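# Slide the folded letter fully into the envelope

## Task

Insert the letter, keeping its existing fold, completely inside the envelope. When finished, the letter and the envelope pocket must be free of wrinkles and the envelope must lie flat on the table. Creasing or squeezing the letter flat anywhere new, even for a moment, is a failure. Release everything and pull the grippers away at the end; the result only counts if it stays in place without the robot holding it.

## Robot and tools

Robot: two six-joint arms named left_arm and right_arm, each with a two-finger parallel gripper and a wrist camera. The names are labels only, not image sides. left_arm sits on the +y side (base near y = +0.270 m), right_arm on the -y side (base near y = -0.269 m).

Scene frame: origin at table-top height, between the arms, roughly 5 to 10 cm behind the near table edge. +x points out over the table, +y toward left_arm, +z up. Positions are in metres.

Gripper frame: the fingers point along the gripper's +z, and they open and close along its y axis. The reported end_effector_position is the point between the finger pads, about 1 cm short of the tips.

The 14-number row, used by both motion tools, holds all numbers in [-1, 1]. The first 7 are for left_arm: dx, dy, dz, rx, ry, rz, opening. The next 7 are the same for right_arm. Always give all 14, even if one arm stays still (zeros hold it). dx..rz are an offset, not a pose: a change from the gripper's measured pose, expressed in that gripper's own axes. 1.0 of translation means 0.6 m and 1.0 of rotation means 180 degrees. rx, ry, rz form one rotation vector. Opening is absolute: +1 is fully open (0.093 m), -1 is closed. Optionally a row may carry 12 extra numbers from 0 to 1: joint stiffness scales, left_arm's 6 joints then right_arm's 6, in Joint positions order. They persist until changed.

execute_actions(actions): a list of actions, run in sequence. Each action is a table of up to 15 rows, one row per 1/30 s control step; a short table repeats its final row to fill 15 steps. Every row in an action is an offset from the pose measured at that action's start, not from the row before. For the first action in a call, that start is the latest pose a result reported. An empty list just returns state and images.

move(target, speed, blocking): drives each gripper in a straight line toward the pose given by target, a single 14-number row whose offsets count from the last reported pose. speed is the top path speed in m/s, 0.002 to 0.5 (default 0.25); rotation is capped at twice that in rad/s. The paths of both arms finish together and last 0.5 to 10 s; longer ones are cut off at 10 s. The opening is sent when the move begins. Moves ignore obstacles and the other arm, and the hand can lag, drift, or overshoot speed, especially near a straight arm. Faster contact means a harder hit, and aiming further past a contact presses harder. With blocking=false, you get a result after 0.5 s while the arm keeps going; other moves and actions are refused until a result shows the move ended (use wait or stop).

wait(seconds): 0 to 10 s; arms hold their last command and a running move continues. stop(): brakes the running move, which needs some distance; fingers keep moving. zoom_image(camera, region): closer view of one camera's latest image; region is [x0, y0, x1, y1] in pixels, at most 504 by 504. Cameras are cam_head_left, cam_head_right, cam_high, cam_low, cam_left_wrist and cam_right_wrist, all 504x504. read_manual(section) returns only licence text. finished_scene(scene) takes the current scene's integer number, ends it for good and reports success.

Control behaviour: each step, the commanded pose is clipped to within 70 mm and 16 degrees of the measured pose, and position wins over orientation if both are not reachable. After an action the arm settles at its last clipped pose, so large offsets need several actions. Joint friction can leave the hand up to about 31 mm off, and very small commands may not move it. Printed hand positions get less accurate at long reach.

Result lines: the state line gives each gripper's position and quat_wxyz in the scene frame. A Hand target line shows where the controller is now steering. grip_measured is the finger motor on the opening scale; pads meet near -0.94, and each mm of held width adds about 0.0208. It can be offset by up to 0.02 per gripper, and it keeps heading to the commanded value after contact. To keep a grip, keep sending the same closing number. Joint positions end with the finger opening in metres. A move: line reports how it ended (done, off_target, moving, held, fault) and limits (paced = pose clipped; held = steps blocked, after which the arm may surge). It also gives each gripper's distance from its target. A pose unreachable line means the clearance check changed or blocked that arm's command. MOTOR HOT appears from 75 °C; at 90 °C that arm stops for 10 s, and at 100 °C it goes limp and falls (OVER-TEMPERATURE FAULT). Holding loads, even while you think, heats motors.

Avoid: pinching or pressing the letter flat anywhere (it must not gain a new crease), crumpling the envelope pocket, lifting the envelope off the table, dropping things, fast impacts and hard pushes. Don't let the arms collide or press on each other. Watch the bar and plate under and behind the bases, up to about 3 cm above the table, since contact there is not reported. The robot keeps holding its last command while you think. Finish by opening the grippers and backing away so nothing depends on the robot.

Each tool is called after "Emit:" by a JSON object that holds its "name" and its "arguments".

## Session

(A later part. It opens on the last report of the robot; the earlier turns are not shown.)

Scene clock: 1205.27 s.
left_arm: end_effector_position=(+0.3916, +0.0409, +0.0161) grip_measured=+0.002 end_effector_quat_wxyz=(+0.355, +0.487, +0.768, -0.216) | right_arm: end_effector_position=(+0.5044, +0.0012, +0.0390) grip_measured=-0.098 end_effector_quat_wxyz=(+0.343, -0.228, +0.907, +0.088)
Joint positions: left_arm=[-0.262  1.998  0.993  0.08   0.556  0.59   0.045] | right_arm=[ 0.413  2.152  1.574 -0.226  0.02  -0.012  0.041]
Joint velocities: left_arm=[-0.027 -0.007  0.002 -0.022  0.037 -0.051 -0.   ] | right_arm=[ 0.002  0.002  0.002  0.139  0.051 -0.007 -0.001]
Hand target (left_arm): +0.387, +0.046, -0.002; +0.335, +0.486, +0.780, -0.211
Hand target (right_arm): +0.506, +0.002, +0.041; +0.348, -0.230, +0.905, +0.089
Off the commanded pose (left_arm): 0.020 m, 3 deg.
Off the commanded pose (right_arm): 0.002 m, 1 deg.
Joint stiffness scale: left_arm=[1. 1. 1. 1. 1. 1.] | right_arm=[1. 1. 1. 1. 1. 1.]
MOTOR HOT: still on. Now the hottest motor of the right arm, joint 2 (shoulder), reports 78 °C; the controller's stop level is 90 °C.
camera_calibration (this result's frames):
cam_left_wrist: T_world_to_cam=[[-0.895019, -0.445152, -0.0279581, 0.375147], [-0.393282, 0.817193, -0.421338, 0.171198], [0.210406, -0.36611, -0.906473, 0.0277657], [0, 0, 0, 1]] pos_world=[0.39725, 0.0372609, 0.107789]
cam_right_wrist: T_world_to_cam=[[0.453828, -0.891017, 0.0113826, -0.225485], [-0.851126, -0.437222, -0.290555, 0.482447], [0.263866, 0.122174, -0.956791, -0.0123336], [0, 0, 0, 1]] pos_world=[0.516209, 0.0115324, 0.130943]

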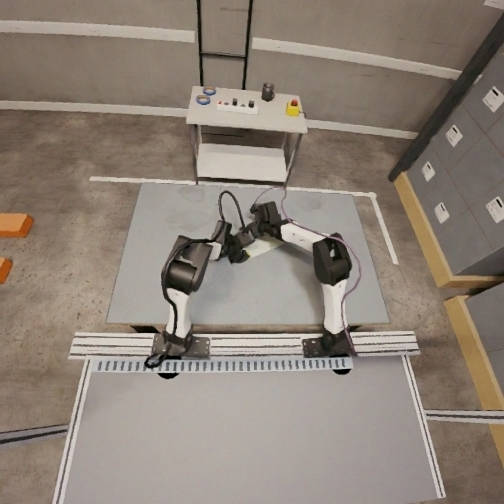

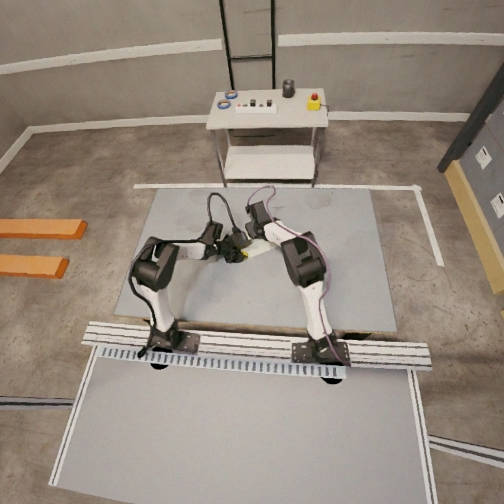

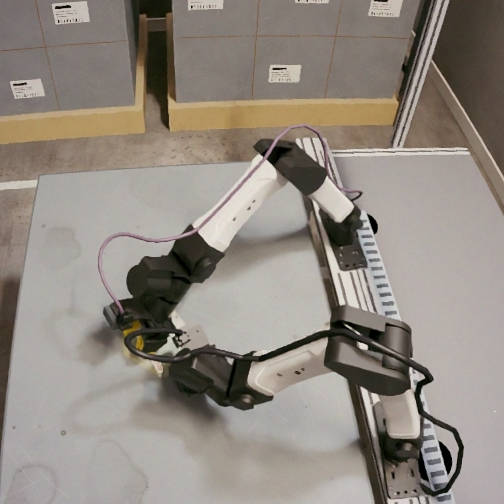

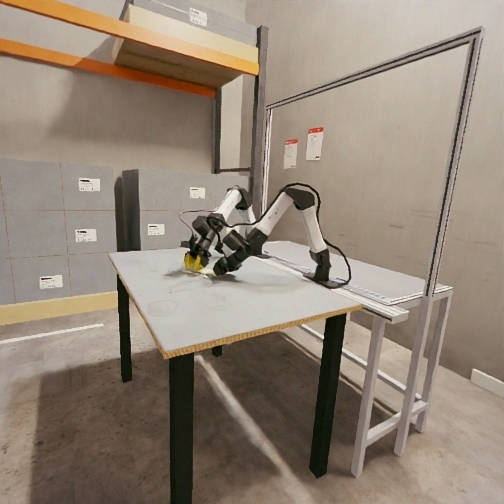

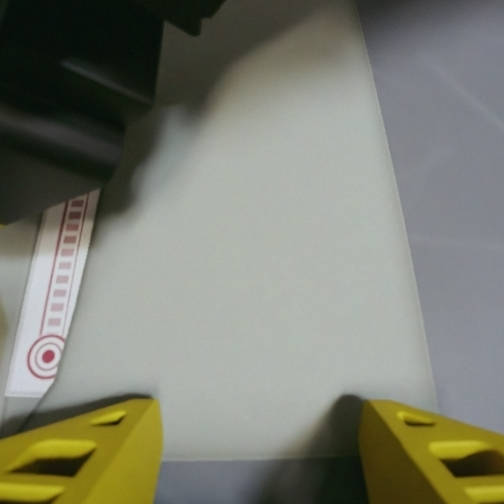

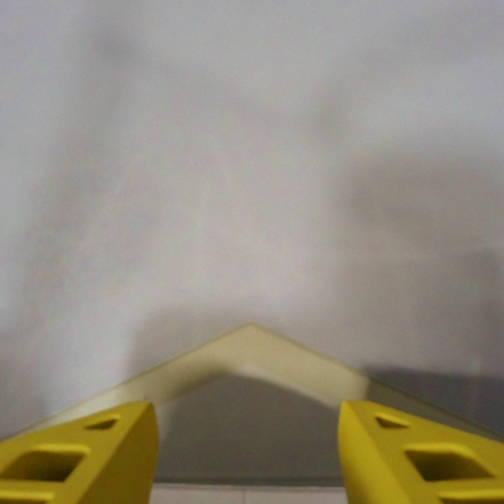

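Emit:
{"name": "execute_actions", "arguments": {"actions": [[[0.015,-0.002,0.005,0,0.007,0,0,-0.007,0,-0.01,0,0,0,-0.1],[0.0,0,0,0,0,0,0,-0.014,0,-0.02,0,0,0,-0.1],[-0.007,0,-0.006,0,0,0,0,-0.02,0,-0.03,0,0,0,-0.1],[-0.014,0.0004,-0.011,0,0,0,0,-0.025,0,-0.04,0,0,0,-0.1],[-0.021,0.0005,-0.017,0,0,0,0,-0.03,0,-0.05,0,0,0,-0.1],[-0.028,0.0007,-0.0225,0,0,0,0,-0.035,0,-0.06,0,0,0,-0.1],[-0.035,0.0009,-0.03,0,0,0,0,-0.04,0,-0.07,0,0,0,-0.1],[-0.042,0.001,-0.037,0,0,0,0,-0.045,0,-0.08,0,0,0,-0.1]]]}}

Emit:
{"name": "move", "arguments": {"target": [-0.05,0,-0.3,0,0,0,0,-0.02,-0.1,-0.38,0,0,0,-0.1], "speed": 0.25}}

Scene clock: 1210.77 s.
left_arm: end_effector_position=(+0.3864, +0.0425, +0.0366) grip_measured=+0.002 end_effector_quat_wxyz=(+0.349, +0.486, +0.771, -0.218) | right_arm: end_effector_position=(+0.5004, -0.0027, +0.0957) grip_measured=-0.098 end_effector_quat_wxyz=(+0.358, -0.226, +0.901, +0.092)
Joint positions: left_arm=[-0.262  1.932  1.012 -0.02   0.558  0.59   0.045] | right_arm=[ 0.413  2.048  1.62  -0.342  0.02  -0.012  0.041]
Joint velocities: left_arm=[ 0.002 -0.002  0.027 -0.051  0.022  0.007  0.001] | right_arm=[ 0.007 -0.007  0.022 -0.066 -0.066  0.007  0.001]
Hand target (left_arm): +0.391, +0.041, +0.049; +0.356, +0.487, +0.768, -0.215
Hand target (right_arm): +0.495, -0.004, +0.093; +0.343, -0.228, +0.907, +0.088
Off the commanded pose (left_arm): 0.014 m, 1 deg.
Off the commanded pose (right_arm): 0.007 m, 2 deg.
Joint stiffness scale: left_arm=[1. 1. 1. 1. 1. 1.] | right_arm=[1. 1. 1. 1. 1. 1.]
MOTOR HOT: still on. Now the hottest motor of the right arm, joint 2 (shoulder), reports 77 °C; the controller's stop level is 90 °C.
camera_calibration (this result's frames):
cam_left_wrist: T_world_to_cam=[[-0.895783, -0.444188, -0.0164456, 0.371623], [-0.398648, 0.819209, -0.412283, 0.178162], [0.196603, -0.36276, -0.910908, 0.0534321], [0, 0, 0, 1]] pos_world=[0.393412, 0.0385011, 0.128236]
cam_right_wrist: T_world_to_cam=[[0.452653, -0.891626, 0.0104119, -0.227147], [-0.842176, -0.431327, -0.323568, 0.492461], [0.292993, 0.137695, -0.946148, 0.0279701], [0, 0, 0, 1]] pos_world=[0.509363, 0.00603013, 0.188174]

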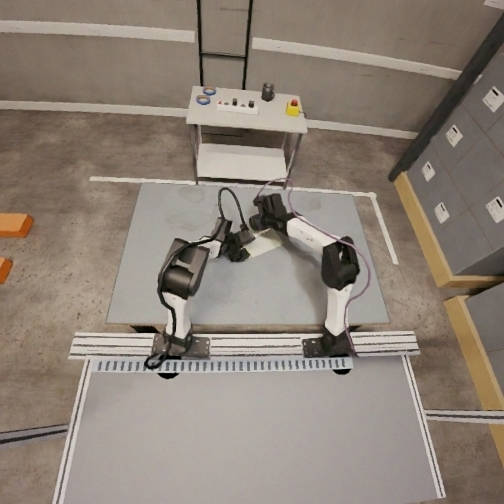

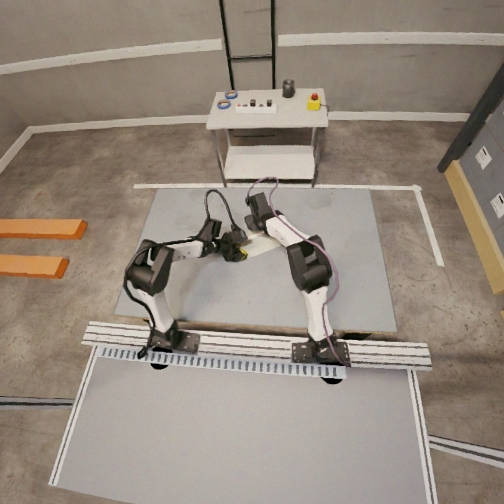

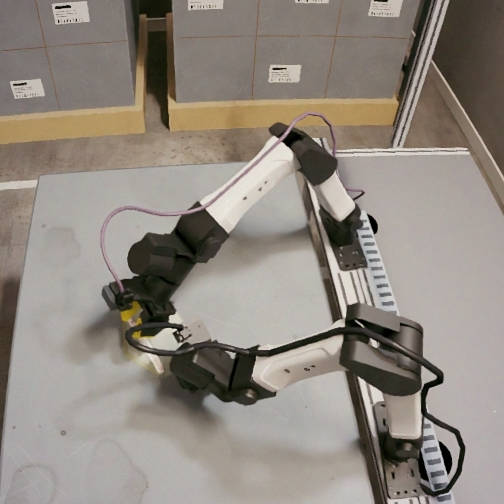

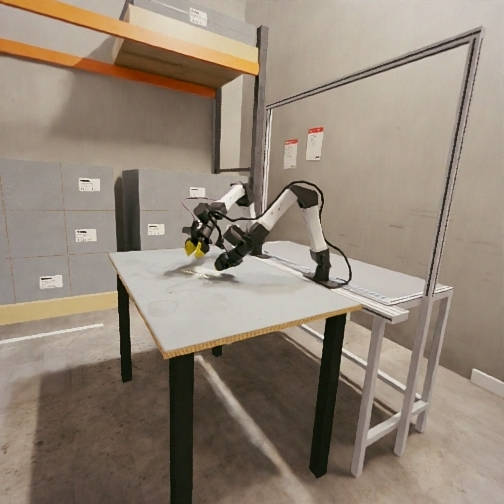

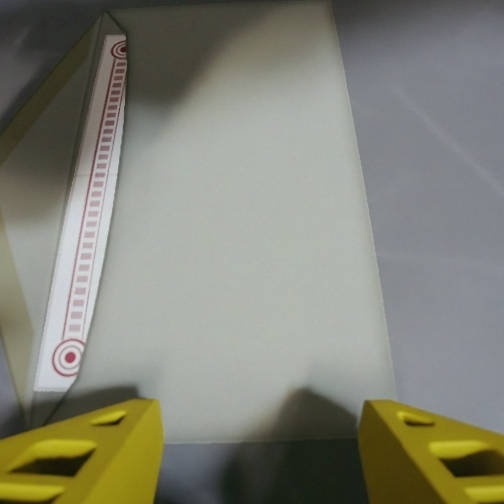

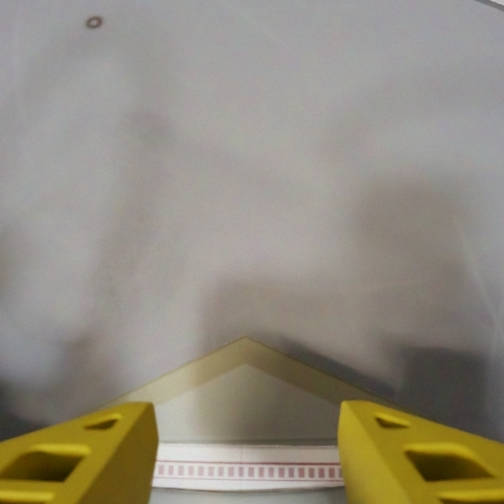

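Scene clock: 1212.47 s.
left_arm: end_effector_position=(+0.3296, +0.1415, +0.1645) grip_measured=+0.002 end_effector_quat_wxyz=(+0.336, +0.483, +0.778, -0.221) | right_arm: end_effector_position=(+0.4016, -0.1229, +0.2638) grip_measured=-0.098 end_effector_quat_wxyz=(+0.358, -0.221, +0.903, +0.089)
Joint positions: left_arm=[ 0.002  1.512  1.136 -0.758  0.69   0.868  0.045] | right_arm=[ 0.236  1.52   1.636 -0.892 -0.097 -0.129  0.041]
Joint velocities: left_arm=[ 0.002 -0.002  0.002  0.007  0.007 -0.051  0.002] | right_arm=[ 0.002 -0.007 -0.002  0.037 -0.037  0.051 -0.   ]
Hand target (left_arm): +0.334, +0.143, +0.177; +0.351, +0.485, +0.771, -0.218
Hand target (right_arm): +0.399, -0.123, +0.270; +0.359, -0.226, +0.901, +0.092
Off the commanded pose (left_arm): 0.016 m, 2 deg.
Off the commanded pose (right_arm): 0.007 m, 1 deg.
Joint stiffness scale: left_arm=[1. 1. 1. 1. 1. 1.] | right_arm=[1. 1. 1. 1. 1. 1.]
MOTOR HOT: still on. Now the hottest motor of the right arm, joint 2 (shoulder), reports 77 °C; the controller's stop level is 90 °C.
move: off_target (left_arm)
camera_calibration (this result's frames):
cam_left_wrist: T_world_to_cam=[[-0.894548, -0.446934, 0.00590843, 0.363162], [-0.412797, 0.821008, -0.394392, 0.128552], [0.171416, -0.355242, -0.918923, 0.225541], [0, 0, 0, 1]] pos_world=[0.33927, 0.136889, 0.255809]
cam_right_wrist: T_world_to_cam=[[0.442323, -0.896759, 0.0131936, -0.288589], [-0.847743, -0.422857, -0.320194, 0.414255], [0.292716, 0.130444, -0.94726, 0.232008], [0, 0, 0, 1]] pos_world=[0.410919, -0.113888, 0.356222]

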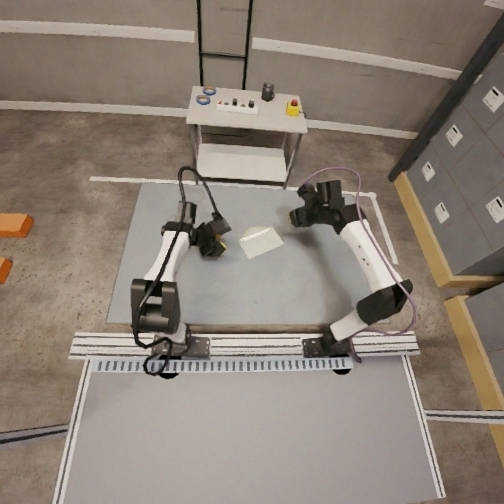

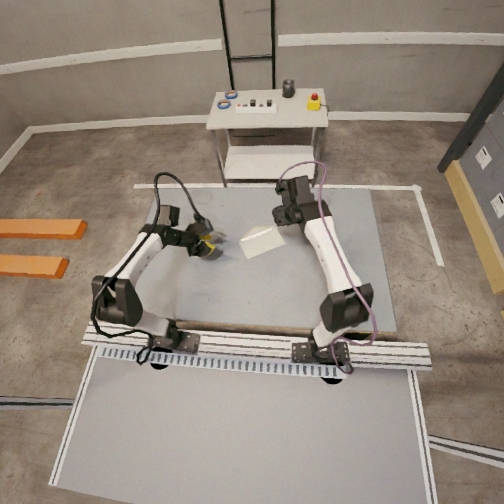

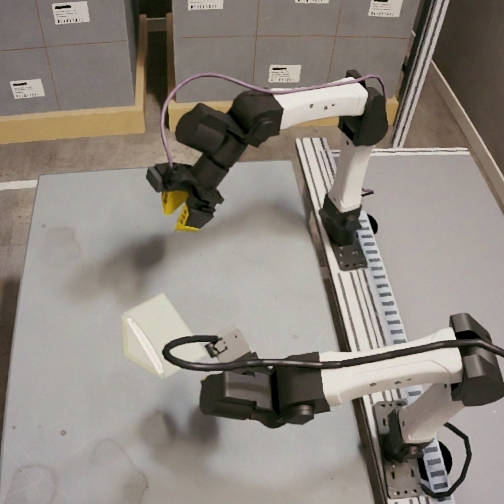

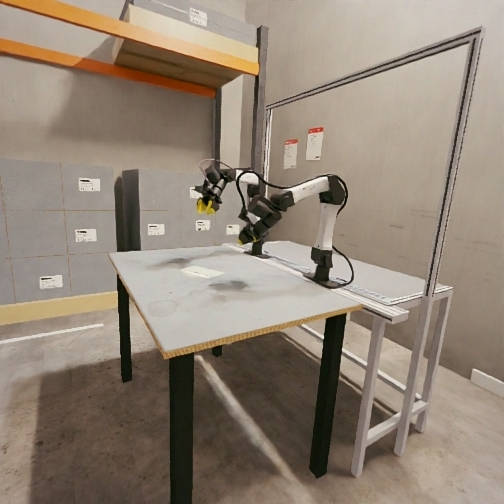

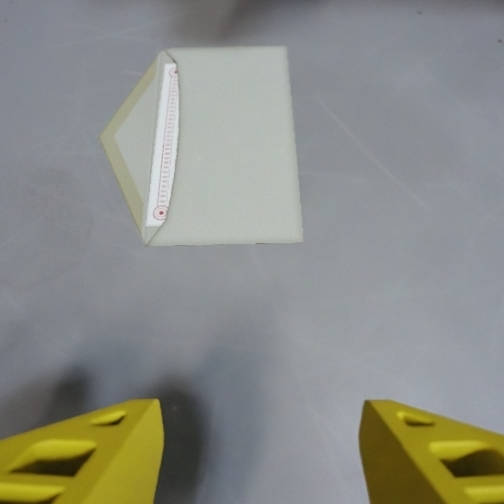

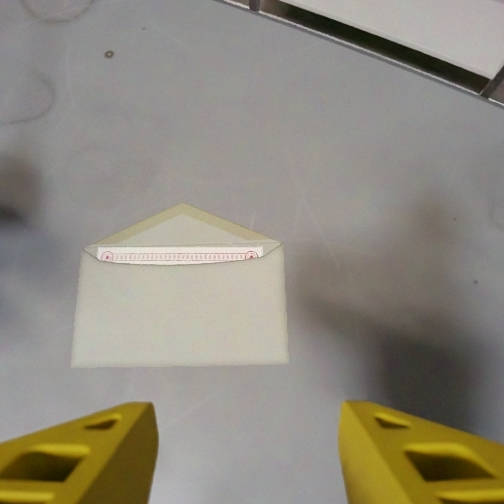

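Emit:
{"name": "zoom_image", "arguments": {"camera": "cam_right_wrist", "region": [60, 190, 310, 380]}}

Emit:
{"name": "zoom_image", "arguments": {"camera": "cam_left_wrist", "region": [90, 35, 320, 260]}}

Region (60, 190, 310, 380) of cam_right_wrist's 504x504 image, scaled by 2.016, with more detail than that image has; it fills the top 383 rows of this view, and the rest is white.

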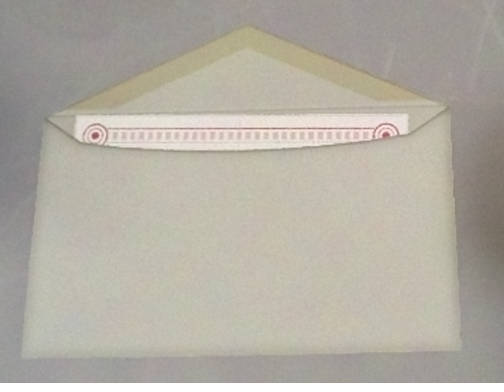

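Region (90, 35, 320, 260) of cam_left_wrist's 504x504 image, scaled by 2.191, with more detail than that image has; it fills the top 493 rows of this view, and the rest is white.

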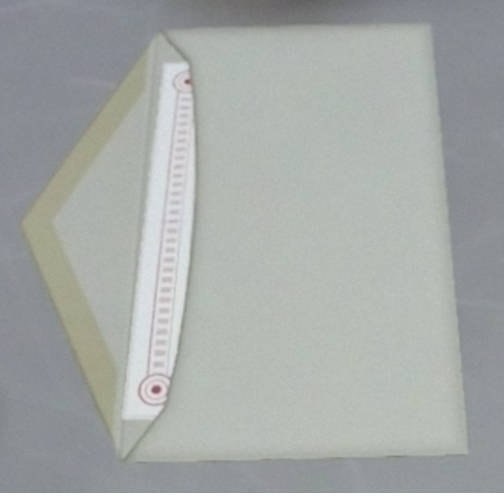

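Emit:
{"name": "move", "arguments": {"target": [0.0172,0.0401,0.2747,-0.0061,-0.0095,0.0088,-0.6,0.0647,0.1032,0.4544,-0.0029,0.0101,-0.0028,-0.1], "speed": 0.25}}

Scene clock: 1282.07 s.
left_arm: end_effector_position=(+0.3941, +0.0557, +0.0444) grip_measured=-0.598 end_effector_quat_wxyz=(+0.344, +0.487, +0.772, -0.222) | right_arm: end_effector_position=(+0.5089, -0.0032, +0.0334) grip_measured=-0.098 end_effector_quat_wxyz=(+0.334, -0.231, +0.910, +0.088)
Joint positions: left_arm=[-0.217  1.933  1.061 -0.104  0.591  0.635  0.017] | right_arm=[ 0.398  2.174  1.6   -0.247  0.006 -0.025  0.041]
Joint velocities: left_arm=[ 0.012 -0.017  0.012 -0.022  0.022 -0.037  0.001] | right_arm=[-0.007 -0.007 -0.002  0.037 -0.022 -0.051 -0.   ]
Hand target (left_arm): +0.400, +0.051, +0.046; +0.353, +0.488, +0.768, -0.216
Hand target (right_arm): +0.512, +0.002, +0.038; +0.342, -0.228, +0.907, +0.088
Off the commanded pose (left_arm): 0.009 m, 2 deg.
Off the commanded pose (right_arm): 0.011 m, 1 deg.
Joint stiffness scale: left_arm=[1. 1. 1. 1. 1. 1.] | right_arm=[1. 1. 1. 1. 1. 1.]
MOTOR HOT: cleared. Now the hottest motor of the right arm, joint 2 (shoulder), reports 62 °C.
move: off_target (right_arm)
camera_calibration (this result's frames):
cam_left_wrist: T_world_to_cam=[[-0.898443, -0.439064, -0.00474528, 0.384782], [-0.398982, 0.82084, -0.408699, 0.173482], [0.18334, -0.3653, -0.912657, 0.0691921], [0, 0, 0, 1]] pos_world=[0.402235, 0.0518188, 0.135877]
cam_right_wrist: T_world_to_cam=[[0.458185, -0.888792, 0.010716, -0.233621], [-0.853567, -0.443325, -0.273655, 0.483399], [0.247973, 0.116238, -0.961768, -0.0101215], [0, 0, 0, 1]] pos_world=[0.522165, 0.00783842, 0.125053]

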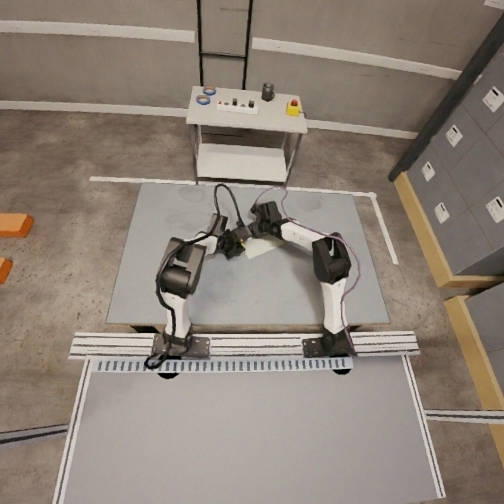

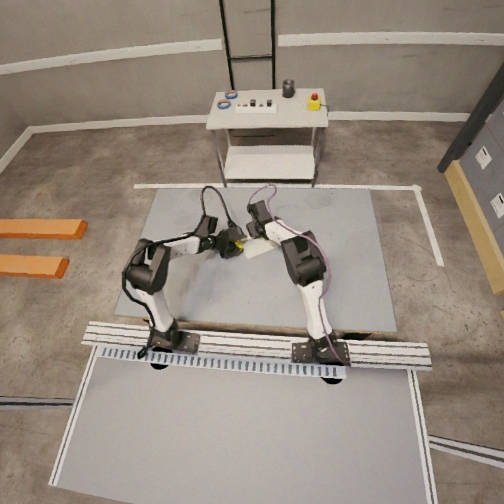

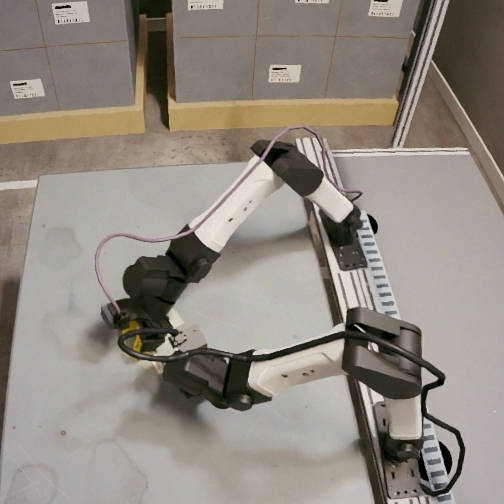

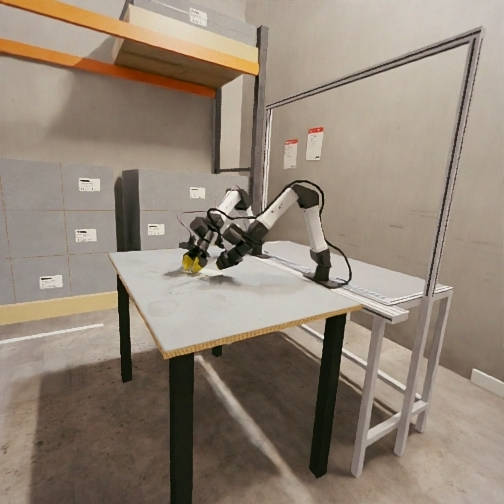

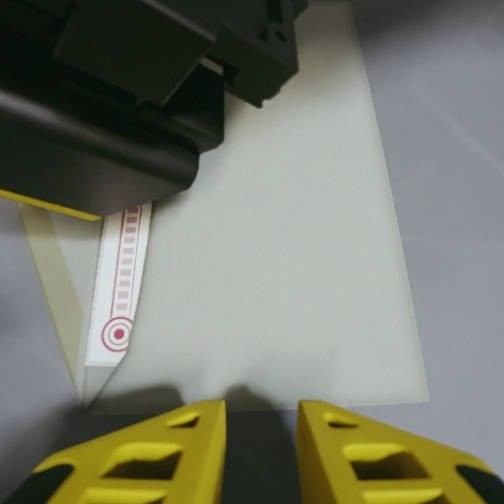

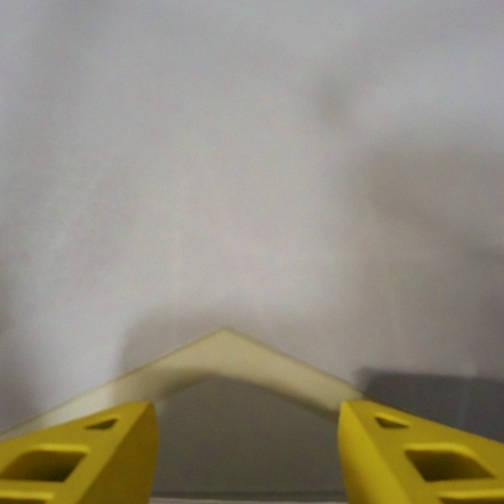

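Emit:
{"name": "execute_actions", "arguments": {"actions": [[[0.0005,0.0002,0.006,0,0,0,-0.6,0,0.004,0,0,0,0,-0.1],[0.001,0.0004,0.012,-0.001,-0.001,0.001,-0.6,0,0.008,0,0,0,0,-0.1],[0.0015,0.0006,0.018,-0.002,-0.002,0.002,-0.6,0,0.012,0,0,0,0,-0.1],[0.002,0.0008,0.024,-0.003,-0.003,0.003,-0.6,0,0.015,0,0,0,0,-0.1],[0.0026,0.001,0.03,-0.004,-0.004,0.004,-0.6,0,0.018,0,0,0,0,-0.1],[0.0031,0.0012,0.036,-0.004,-0.005,0.005,-0.6,0,0.02,0,0,0,0,-0.1],[0.0036,0.0014,0.0411,-0.004,-0.006,0.006,-0.6,0,0.0217,0,0,0,0,-0.1]]]}}

Scene clock: 1311.53 s.
left_arm: end_effector_position=(+0.3991, +0.0448, +0.0285) grip_measured=-0.598 end_effector_quat_wxyz=(+0.348, +0.490, +0.767, -0.224) | right_arm: end_effector_position=(+0.5043, +0.0055, +0.0337) grip_measured=-0.098 end_effector_quat_wxyz=(+0.334, -0.233, +0.909, +0.089)
Joint positions: left_arm=[-0.239  1.995  1.061 -0.022  0.587  0.618  0.017] | right_arm=[ 0.418  2.174  1.6   -0.247  0.015 -0.015  0.041]
Joint velocities: left_arm=[-0.002 -0.007 -0.012  0.11   0.007 -0.007 -0.001] | right_arm=[-0.002  0.007  0.007  0.007  0.022  0.081  0.   ]
Hand target (left_arm): +0.402, +0.041, +0.027; +0.356, +0.490, +0.765, -0.219
Hand target (right_arm): +0.503, +0.008, +0.033; +0.334, -0.231, +0.910, +0.088
Off the commanded pose (left_arm): 0.006 m, 1 deg.
Off the commanded pose (right_arm): 0.003 m, 0 deg.
Joint stiffness scale: left_arm=[1. 1. 1. 1. 1. 1.] | right_arm=[1. 1. 1. 1. 1. 1.]
camera_calibration (this result's frames):
cam_left_wrist: T_world_to_cam=[[-0.901708, -0.432227, -0.0101546, 0.385584], [-0.388746, 0.820829, -0.41847, 0.1741], [0.189209, -0.37339, -0.908174, 0.0477072], [0, 0, 0, 1]] pos_world=[0.406338, 0.0415669, 0.120098]
cam_right_wrist: T_world_to_cam=[[0.463493, -0.886049, 0.0095864, -0.226389], [-0.850887, -0.448067, -0.274276, 0.482142], [0.247317, 0.118968, -0.961603, -0.0093631], [0, 0, 0, 1]] pos_world=[0.517494, 0.0165538, 0.125407]

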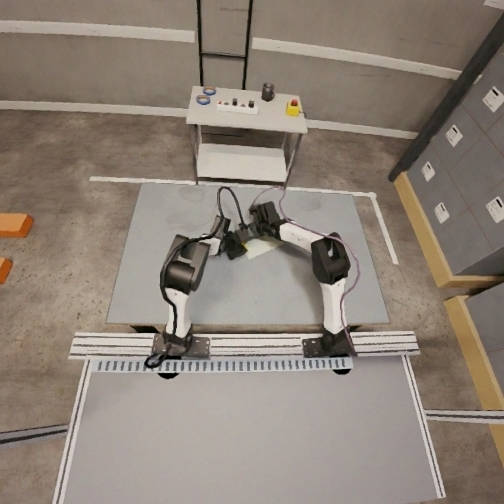

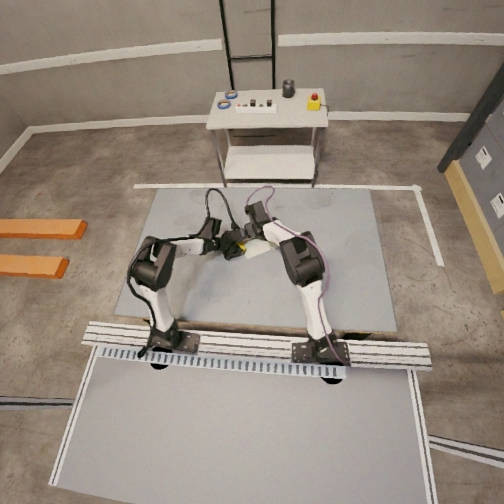

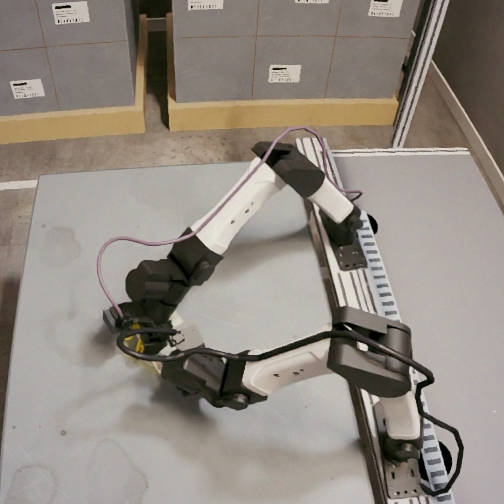

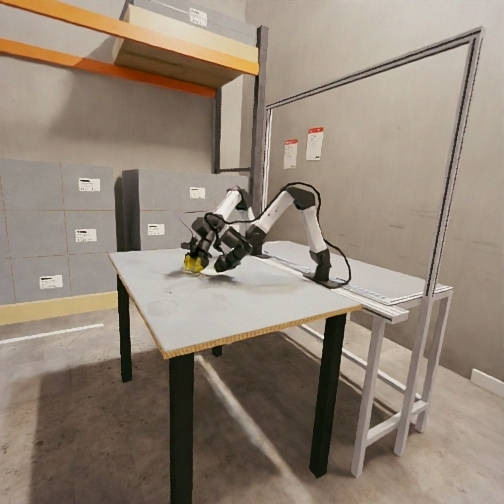

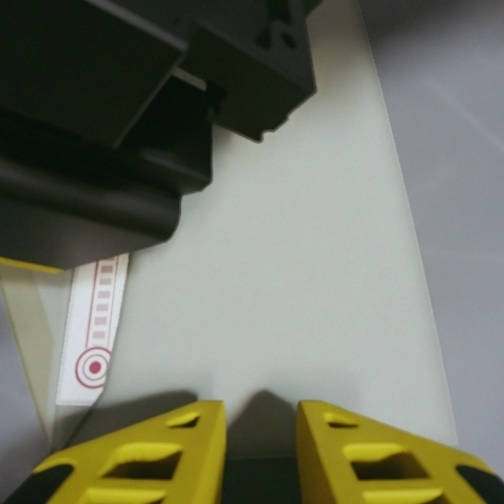

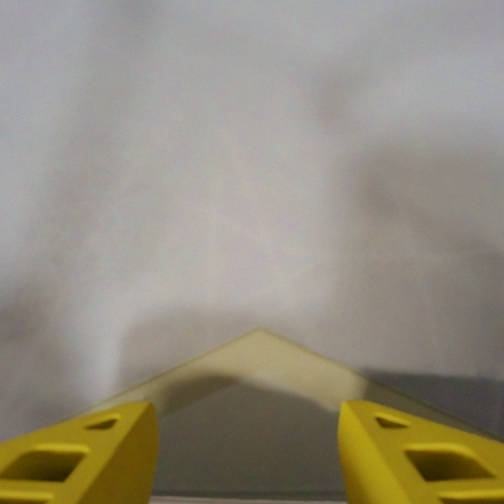

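Emit:
{"name": "execute_actions", "arguments": {"actions": [[[0.006,-0.0007,0.003,0.0005,0.003,-0.0012,-0.6,0.008,0,-0.0001,0,0.0064,0,-0.1,1,1,1,1,1,1,1,1,1,0.5,1,1],[0.012,-0.0014,0.006,0.0011,0.006,-0.0025,-0.6,0.016,0,-0.0003,0,0.0127,0,-0.1],[0.018,-0.0021,0.0095,0.0016,0.009,-0.0037,-0.6,0.024,0,-0.0007,0,0.0191,0,-0.1],[0.023,-0.0028,0.0127,0.0022,0.012,-0.005,-0.6,0.032,0,-0.0013,0,0.0255,0,-0.1],[0.029,-0.0035,0.016,0.0027,0.015,-0.0062,-0.6,0.038,0,-0.0018,0,0.03,0,-0.1],[0.035,-0.0042,0.019,0.0033,0.018,-0.0074,-0.6,0.044,0,-0.0024,0,0.035,0,-0.1],[0.041,-0.005,0.022,0.0038,0.021,-0.0087,-0.6,0.05,0,-0.0031,0,0.0395,0,-0.1],[0.0466,-0.0057,0.0254,0.0044,0.0238,-0.0099,-0.6,0.056,0,-0.0039,0,0.0445,0,-0.1],[0.0466,-0.0057,0.0254,0.0044,0.0238,-0.0099,-0.6,0.062,0,-0.0048,0,0.049,0,-0.1],[0.0466,-0.0057,0.0254,0.0044,0.0238,-0.0099,-0.6,0.068,0,-0.0058,0,0.054,0,-0.1],[0.0466,-0.0057,0.0254,0.0044,0.0238,-0.0099,-0.6,0.075,0,-0.007,0,0.0595,0,-0.1],[0.0466,-0.0057,0.0254,0.0044,0.0238,-0.0099,-0.6,0.0822,0,-0.0085,0,0.0653,0,-0.1]]]}}

Emit:
{"name": "wait", "arguments": {"seconds": 0.3}}

Scene clock: 1326.73 s.
left_arm: end_effector_position=(+0.3979, +0.0463, +0.0156) grip_measured=-0.598 end_effector_quat_wxyz=(+0.336, +0.488, +0.774, -0.223) | right_arm: end_effector_position=(+0.4867, -0.0040, +0.0183) grip_measured=-0.098 end_effector_quat_wxyz=(+0.286, -0.238, +0.925, +0.077)
Joint positions: left_arm=[-0.239  2.024  1.061 -0.02   0.579  0.621  0.017] | right_arm=[ 0.418  2.174  1.6   -0.351  0.017 -0.014  0.041]
Joint velocities: left_arm=[-0.017  0.022  0.012 -0.081 -0.037  0.037  0.   ] | right_arm=[-0.007 -0.022 -0.002 -0.11  -0.007 -0.125  0.   ]
Hand target (left_arm): +0.393, +0.050, -0.002; +0.313, +0.488, +0.786, -0.217
Hand target (right_arm): +0.469, -0.013, +0.006; +0.241, -0.240, +0.938, +0.067
Off the commanded pose (left_arm): 0.019 m, 3 deg.
Off the commanded pose (right_arm): 0.024 m, 6 deg.
Joint stiffness scale: left_arm=[1. 1. 1. 1. 1. 1.] | right_arm=[1.  1.  1.  0.5 1.  1. ]
camera_calibration (this result's frames):
cam_left_wrist: T_world_to_cam=[[-0.900477, -0.43489, 0.00357061, 0.384414], [-0.400346, 0.825688, -0.397445, 0.171072], [0.169896, -0.359319, -0.917619, 0.0439769], [0, 0, 0, 1]] pos_world=[0.407173, 0.0417272, 0.106973]
cam_right_wrist: T_world_to_cam=[[0.465406, -0.885013, 0.0122263, -0.227481], [-0.870831, -0.460331, -0.172478, 0.466386], [0.158274, 0.0696254, -0.984937, 0.02489], [0, 0, 0, 1]] pos_world=[0.508074, 0.0116355, 0.107738]

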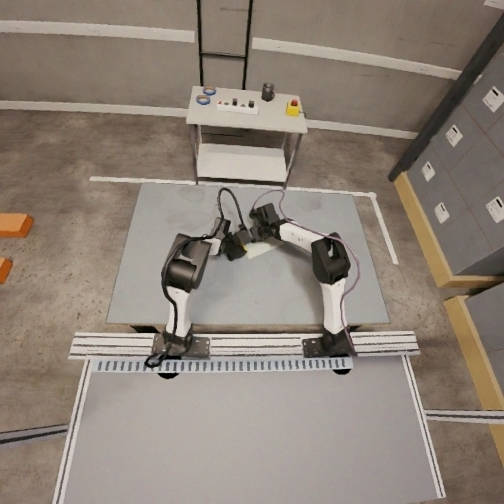

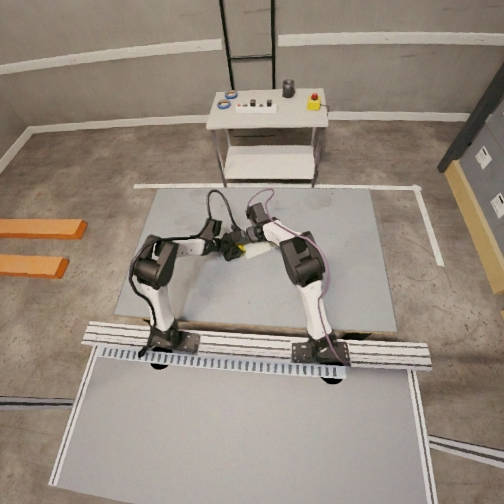

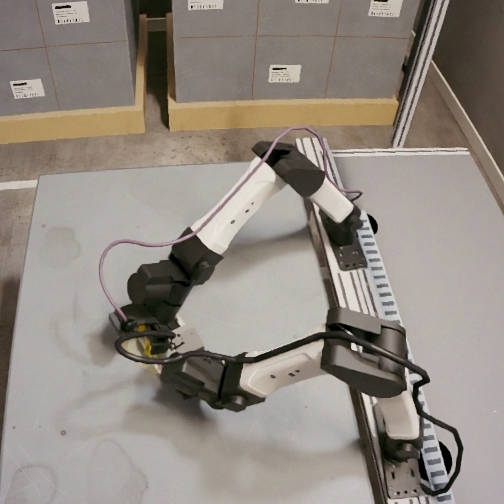

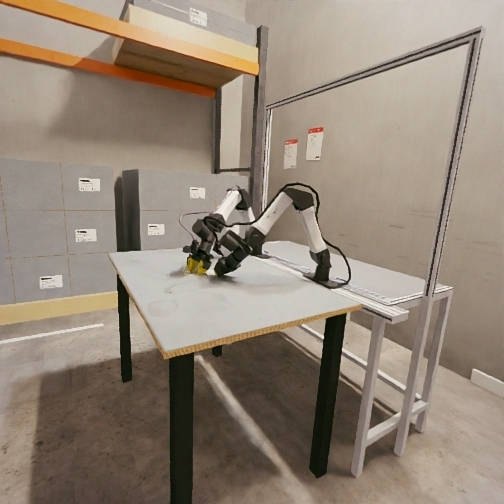

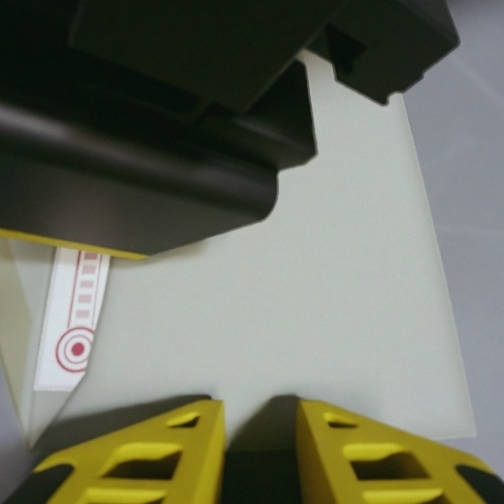

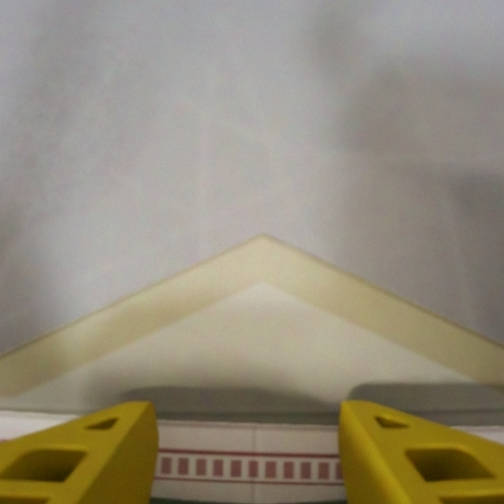

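Scene clock: 1327.03 s.
left_arm: end_effector_position=(+0.3979, +0.0463, +0.0156) grip_measured=-0.598 end_effector_quat_wxyz=(+0.336, +0.489, +0.773, -0.223) | right_arm: end_effector_position=(+0.4862, -0.0043, +0.0179) grip_measured=-0.098 end_effector_quat_wxyz=(+0.285, -0.238, +0.925, +0.077)
Joint positions: left_arm=[-0.239  2.024  1.061 -0.02   0.579  0.621  0.017] | right_arm=[ 0.418  2.174  1.6   -0.354  0.017 -0.014  0.041]
Joint velocities: left_arm=[-0.007 -0.002 -0.012 -0.007 -0.022  0.007  0.001] | right_arm=[-0.002  0.002  0.017  0.051 -0.037 -0.051 -0.001]
Hand target (left_arm): +0.393, +0.050, -0.002; +0.313, +0.488, +0.786, -0.217
Hand target (right_arm): +0.469, -0.013, +0.006; +0.241, -0.240, +0.938, +0.067
Off the commanded pose (left_arm): 0.019 m, 3 deg.
Off the commanded pose (right_arm): 0.024 m, 6 deg.
Joint stiffness scale: left_arm=[1. 1. 1. 1. 1. 1.] | right_arm=[1.  1.  1.  0.5 1.  1. ]
wait: 0.30 s; at rest by 0.17 s
camera_calibration (this result's frames):
cam_left_wrist: T_world_to_cam=[[-0.900589, -0.434659, 0.00328886, 0.384453], [-0.400032, 0.825837, -0.397452, 0.17094], [0.17004, -0.359257, -0.917617, 0.0439169], [0, 0, 0, 1]] pos_world=[0.407148, 0.0417143, 0.106975]
cam_right_wrist: T_world_to_cam=[[0.4655, -0.884963, 0.0122775, -0.227523], [-0.871197, -0.460615, -0.169849, 0.465926], [0.155965, 0.0683684, -0.985394, 0.0257471], [0, 0, 0, 1]] pos_world=[0.50781, 0.0115035, 0.107301]

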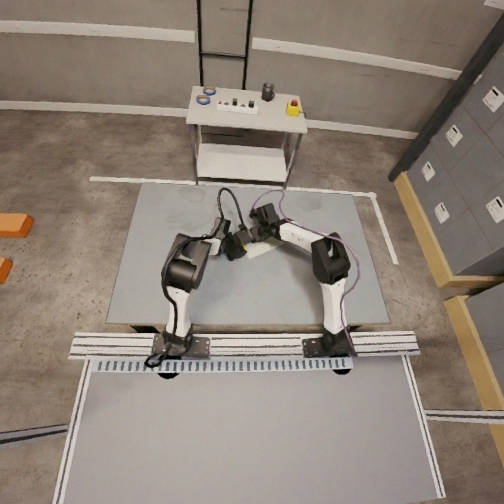

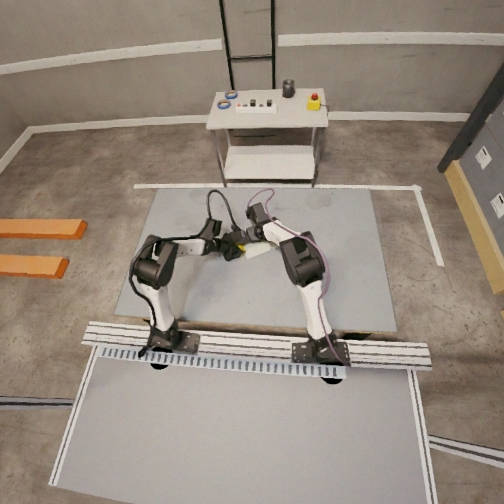

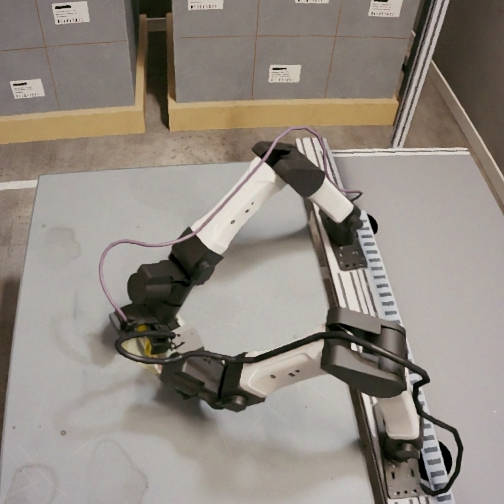

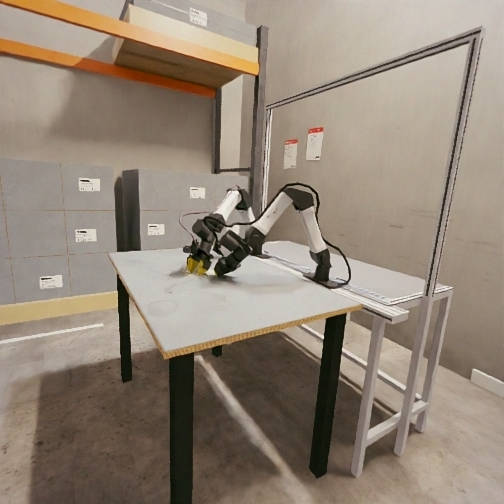

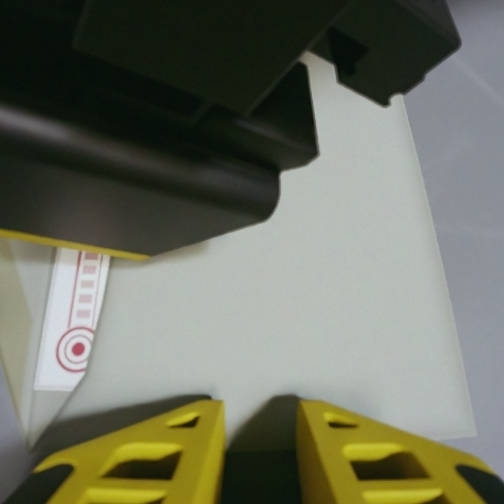

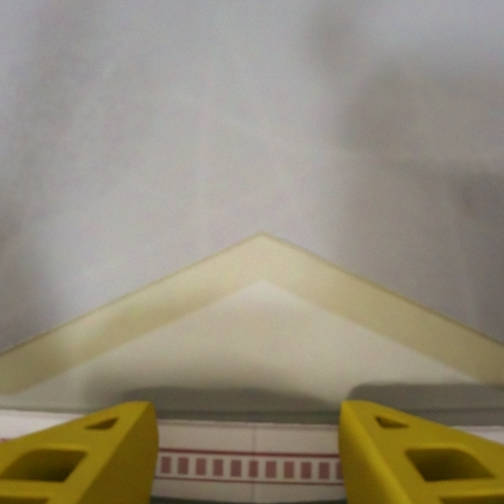

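Emit:
{"name": "execute_actions", "arguments": {"actions": [[[0.03,-0.0035,0.012,0.0026,0.014,-0.0058,-0.6,0.0435,0,-0.003,-0.0008,0.0334,-0.0012,-0.1],[0.03,-0.0035,0.012,0.0026,0.014,-0.0058,-0.6,0.0448,0,-0.0039,-0.0016,0.0334,-0.0024,-0.1],[0.03,-0.0035,0.012,0.0026,0.014,-0.0058,-0.6,0.046,0,-0.0047,-0.0024,0.0334,-0.0035,-0.1],[0.03,-0.0035,0.012,0.0026,0.014,-0.0058,-0.6,0.0473,0,-0.0056,-0.0032,0.0334,-0.0047,-0.1],[0.03,-0.0035,0.012,0.0026,0.014,-0.0058,-0.6,0.0485,0,-0.0064,-0.004,0.0334,-0.0059,-0.1],[0.03,-0.0035,0.012,0.0026,0.014,-0.0058,-0.6,0.0497,0,-0.0073,-0.0049,0.0334,-0.0071,-0.1],[0.03,-0.0035,0.012,0.0026,0.014,-0.0058,-0.6,0.051,0,-0.0081,-0.0057,0.0334,-0.0083,-0.1],[0.03,-0.0035,0.012,0.0026,0.014,-0.0058,-0.6,0.0522,0,-0.009,-0.0065,0.0334,-0.0094,-0.1],[0.03,-0.0035,0.012,0.0026,0.014,-0.0058,-0.6,0.0535,0,-0.0098,-0.0073,0.0334,-0.0106,-0.1],[0.03,-0.0035,0.012,0.0026,0.014,-0.0058,-0.6,0.0547,0,-0.0107,-0.0081,0.0334,-0.0118,-0.1]]]}}

Scene clock: 1337.67 s.
left_arm: end_effector_position=(+0.3979, +0.0463, +0.0156) grip_measured=-0.598 end_effector_quat_wxyz=(+0.337, +0.490, +0.773, -0.223) | right_arm: end_effector_position=(+0.4797, -0.0087, +0.0184) grip_measured=-0.098 end_effector_quat_wxyz=(+0.276, -0.251, +0.925, +0.076)
Joint positions: left_arm=[-0.239  2.024  1.061 -0.019  0.579  0.624  0.017] | right_arm=[ 0.412  2.156  1.582 -0.374  0.003 -0.041  0.041]
Joint velocities: left_arm=[-0.007 -0.002  0.002 -0.007  0.037  0.037  0.   ] | right_arm=[-0.012 -0.017 -0.022  0.051 -0.037  0.022 -0.001]
Hand target (left_arm): +0.393, +0.052, -0.002; +0.315, +0.487, +0.784, -0.219
Hand target (right_arm): +0.460, -0.018, +0.005; +0.235, -0.261, +0.933, +0.071
Off the commanded pose (left_arm): 0.020 m, 3 deg.
Off the commanded pose (right_arm): 0.027 m, 5 deg.
Joint stiffness scale: left_arm=[1. 1. 1. 1. 1. 1.] | right_arm=[1.  1.  1.  0.5 1.  1. ]
camera_calibration (this result's frames):
cam_left_wrist: T_world_to_cam=[[-0.901374, -0.43304, 0.00104003, 0.384773], [-0.397685, 0.826828, -0.397745, 0.170027], [0.17138, -0.358931, -0.917495, 0.0433934], [0, 0, 0, 1]] pos_world=[0.407005, 0.0416145, 0.10704]
cam_right_wrist: T_world_to_cam=[[0.487652, -0.872887, 0.0162396, -0.239094], [-0.861785, -0.48426, -0.151058, 0.453252], [0.139721, 0.0596685, -0.988392, 0.0352786], [0, 0, 0, 1]] pos_world=[0.502271, 0.00868471, 0.107219]

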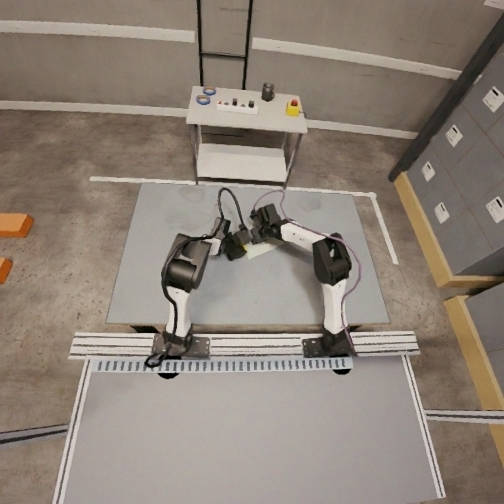

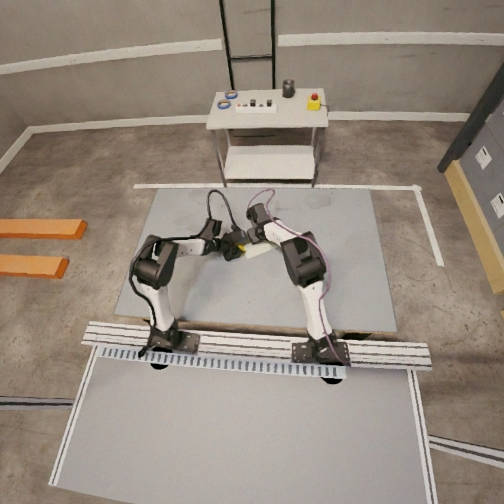

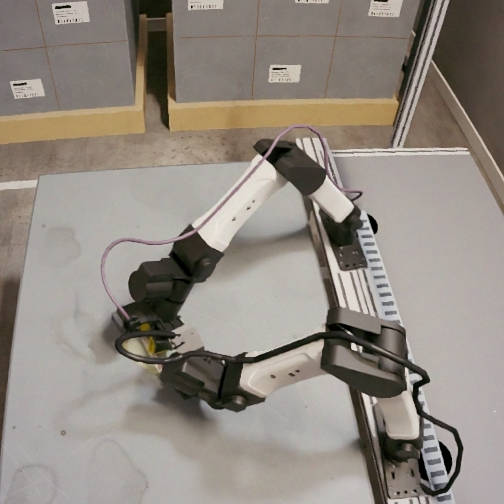

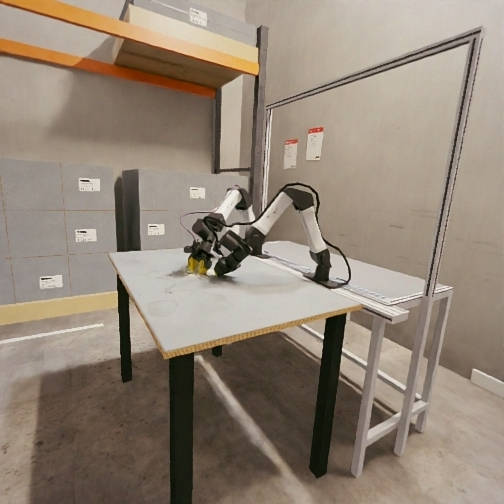

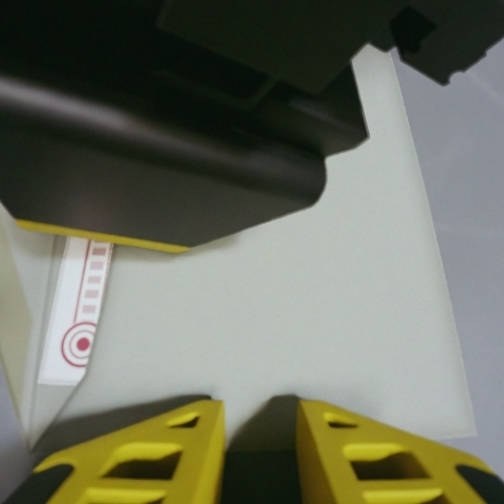

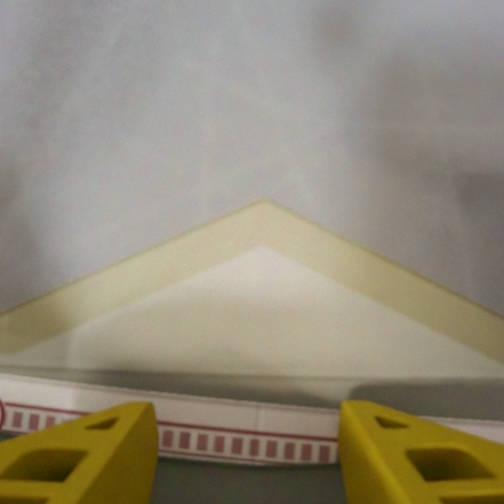

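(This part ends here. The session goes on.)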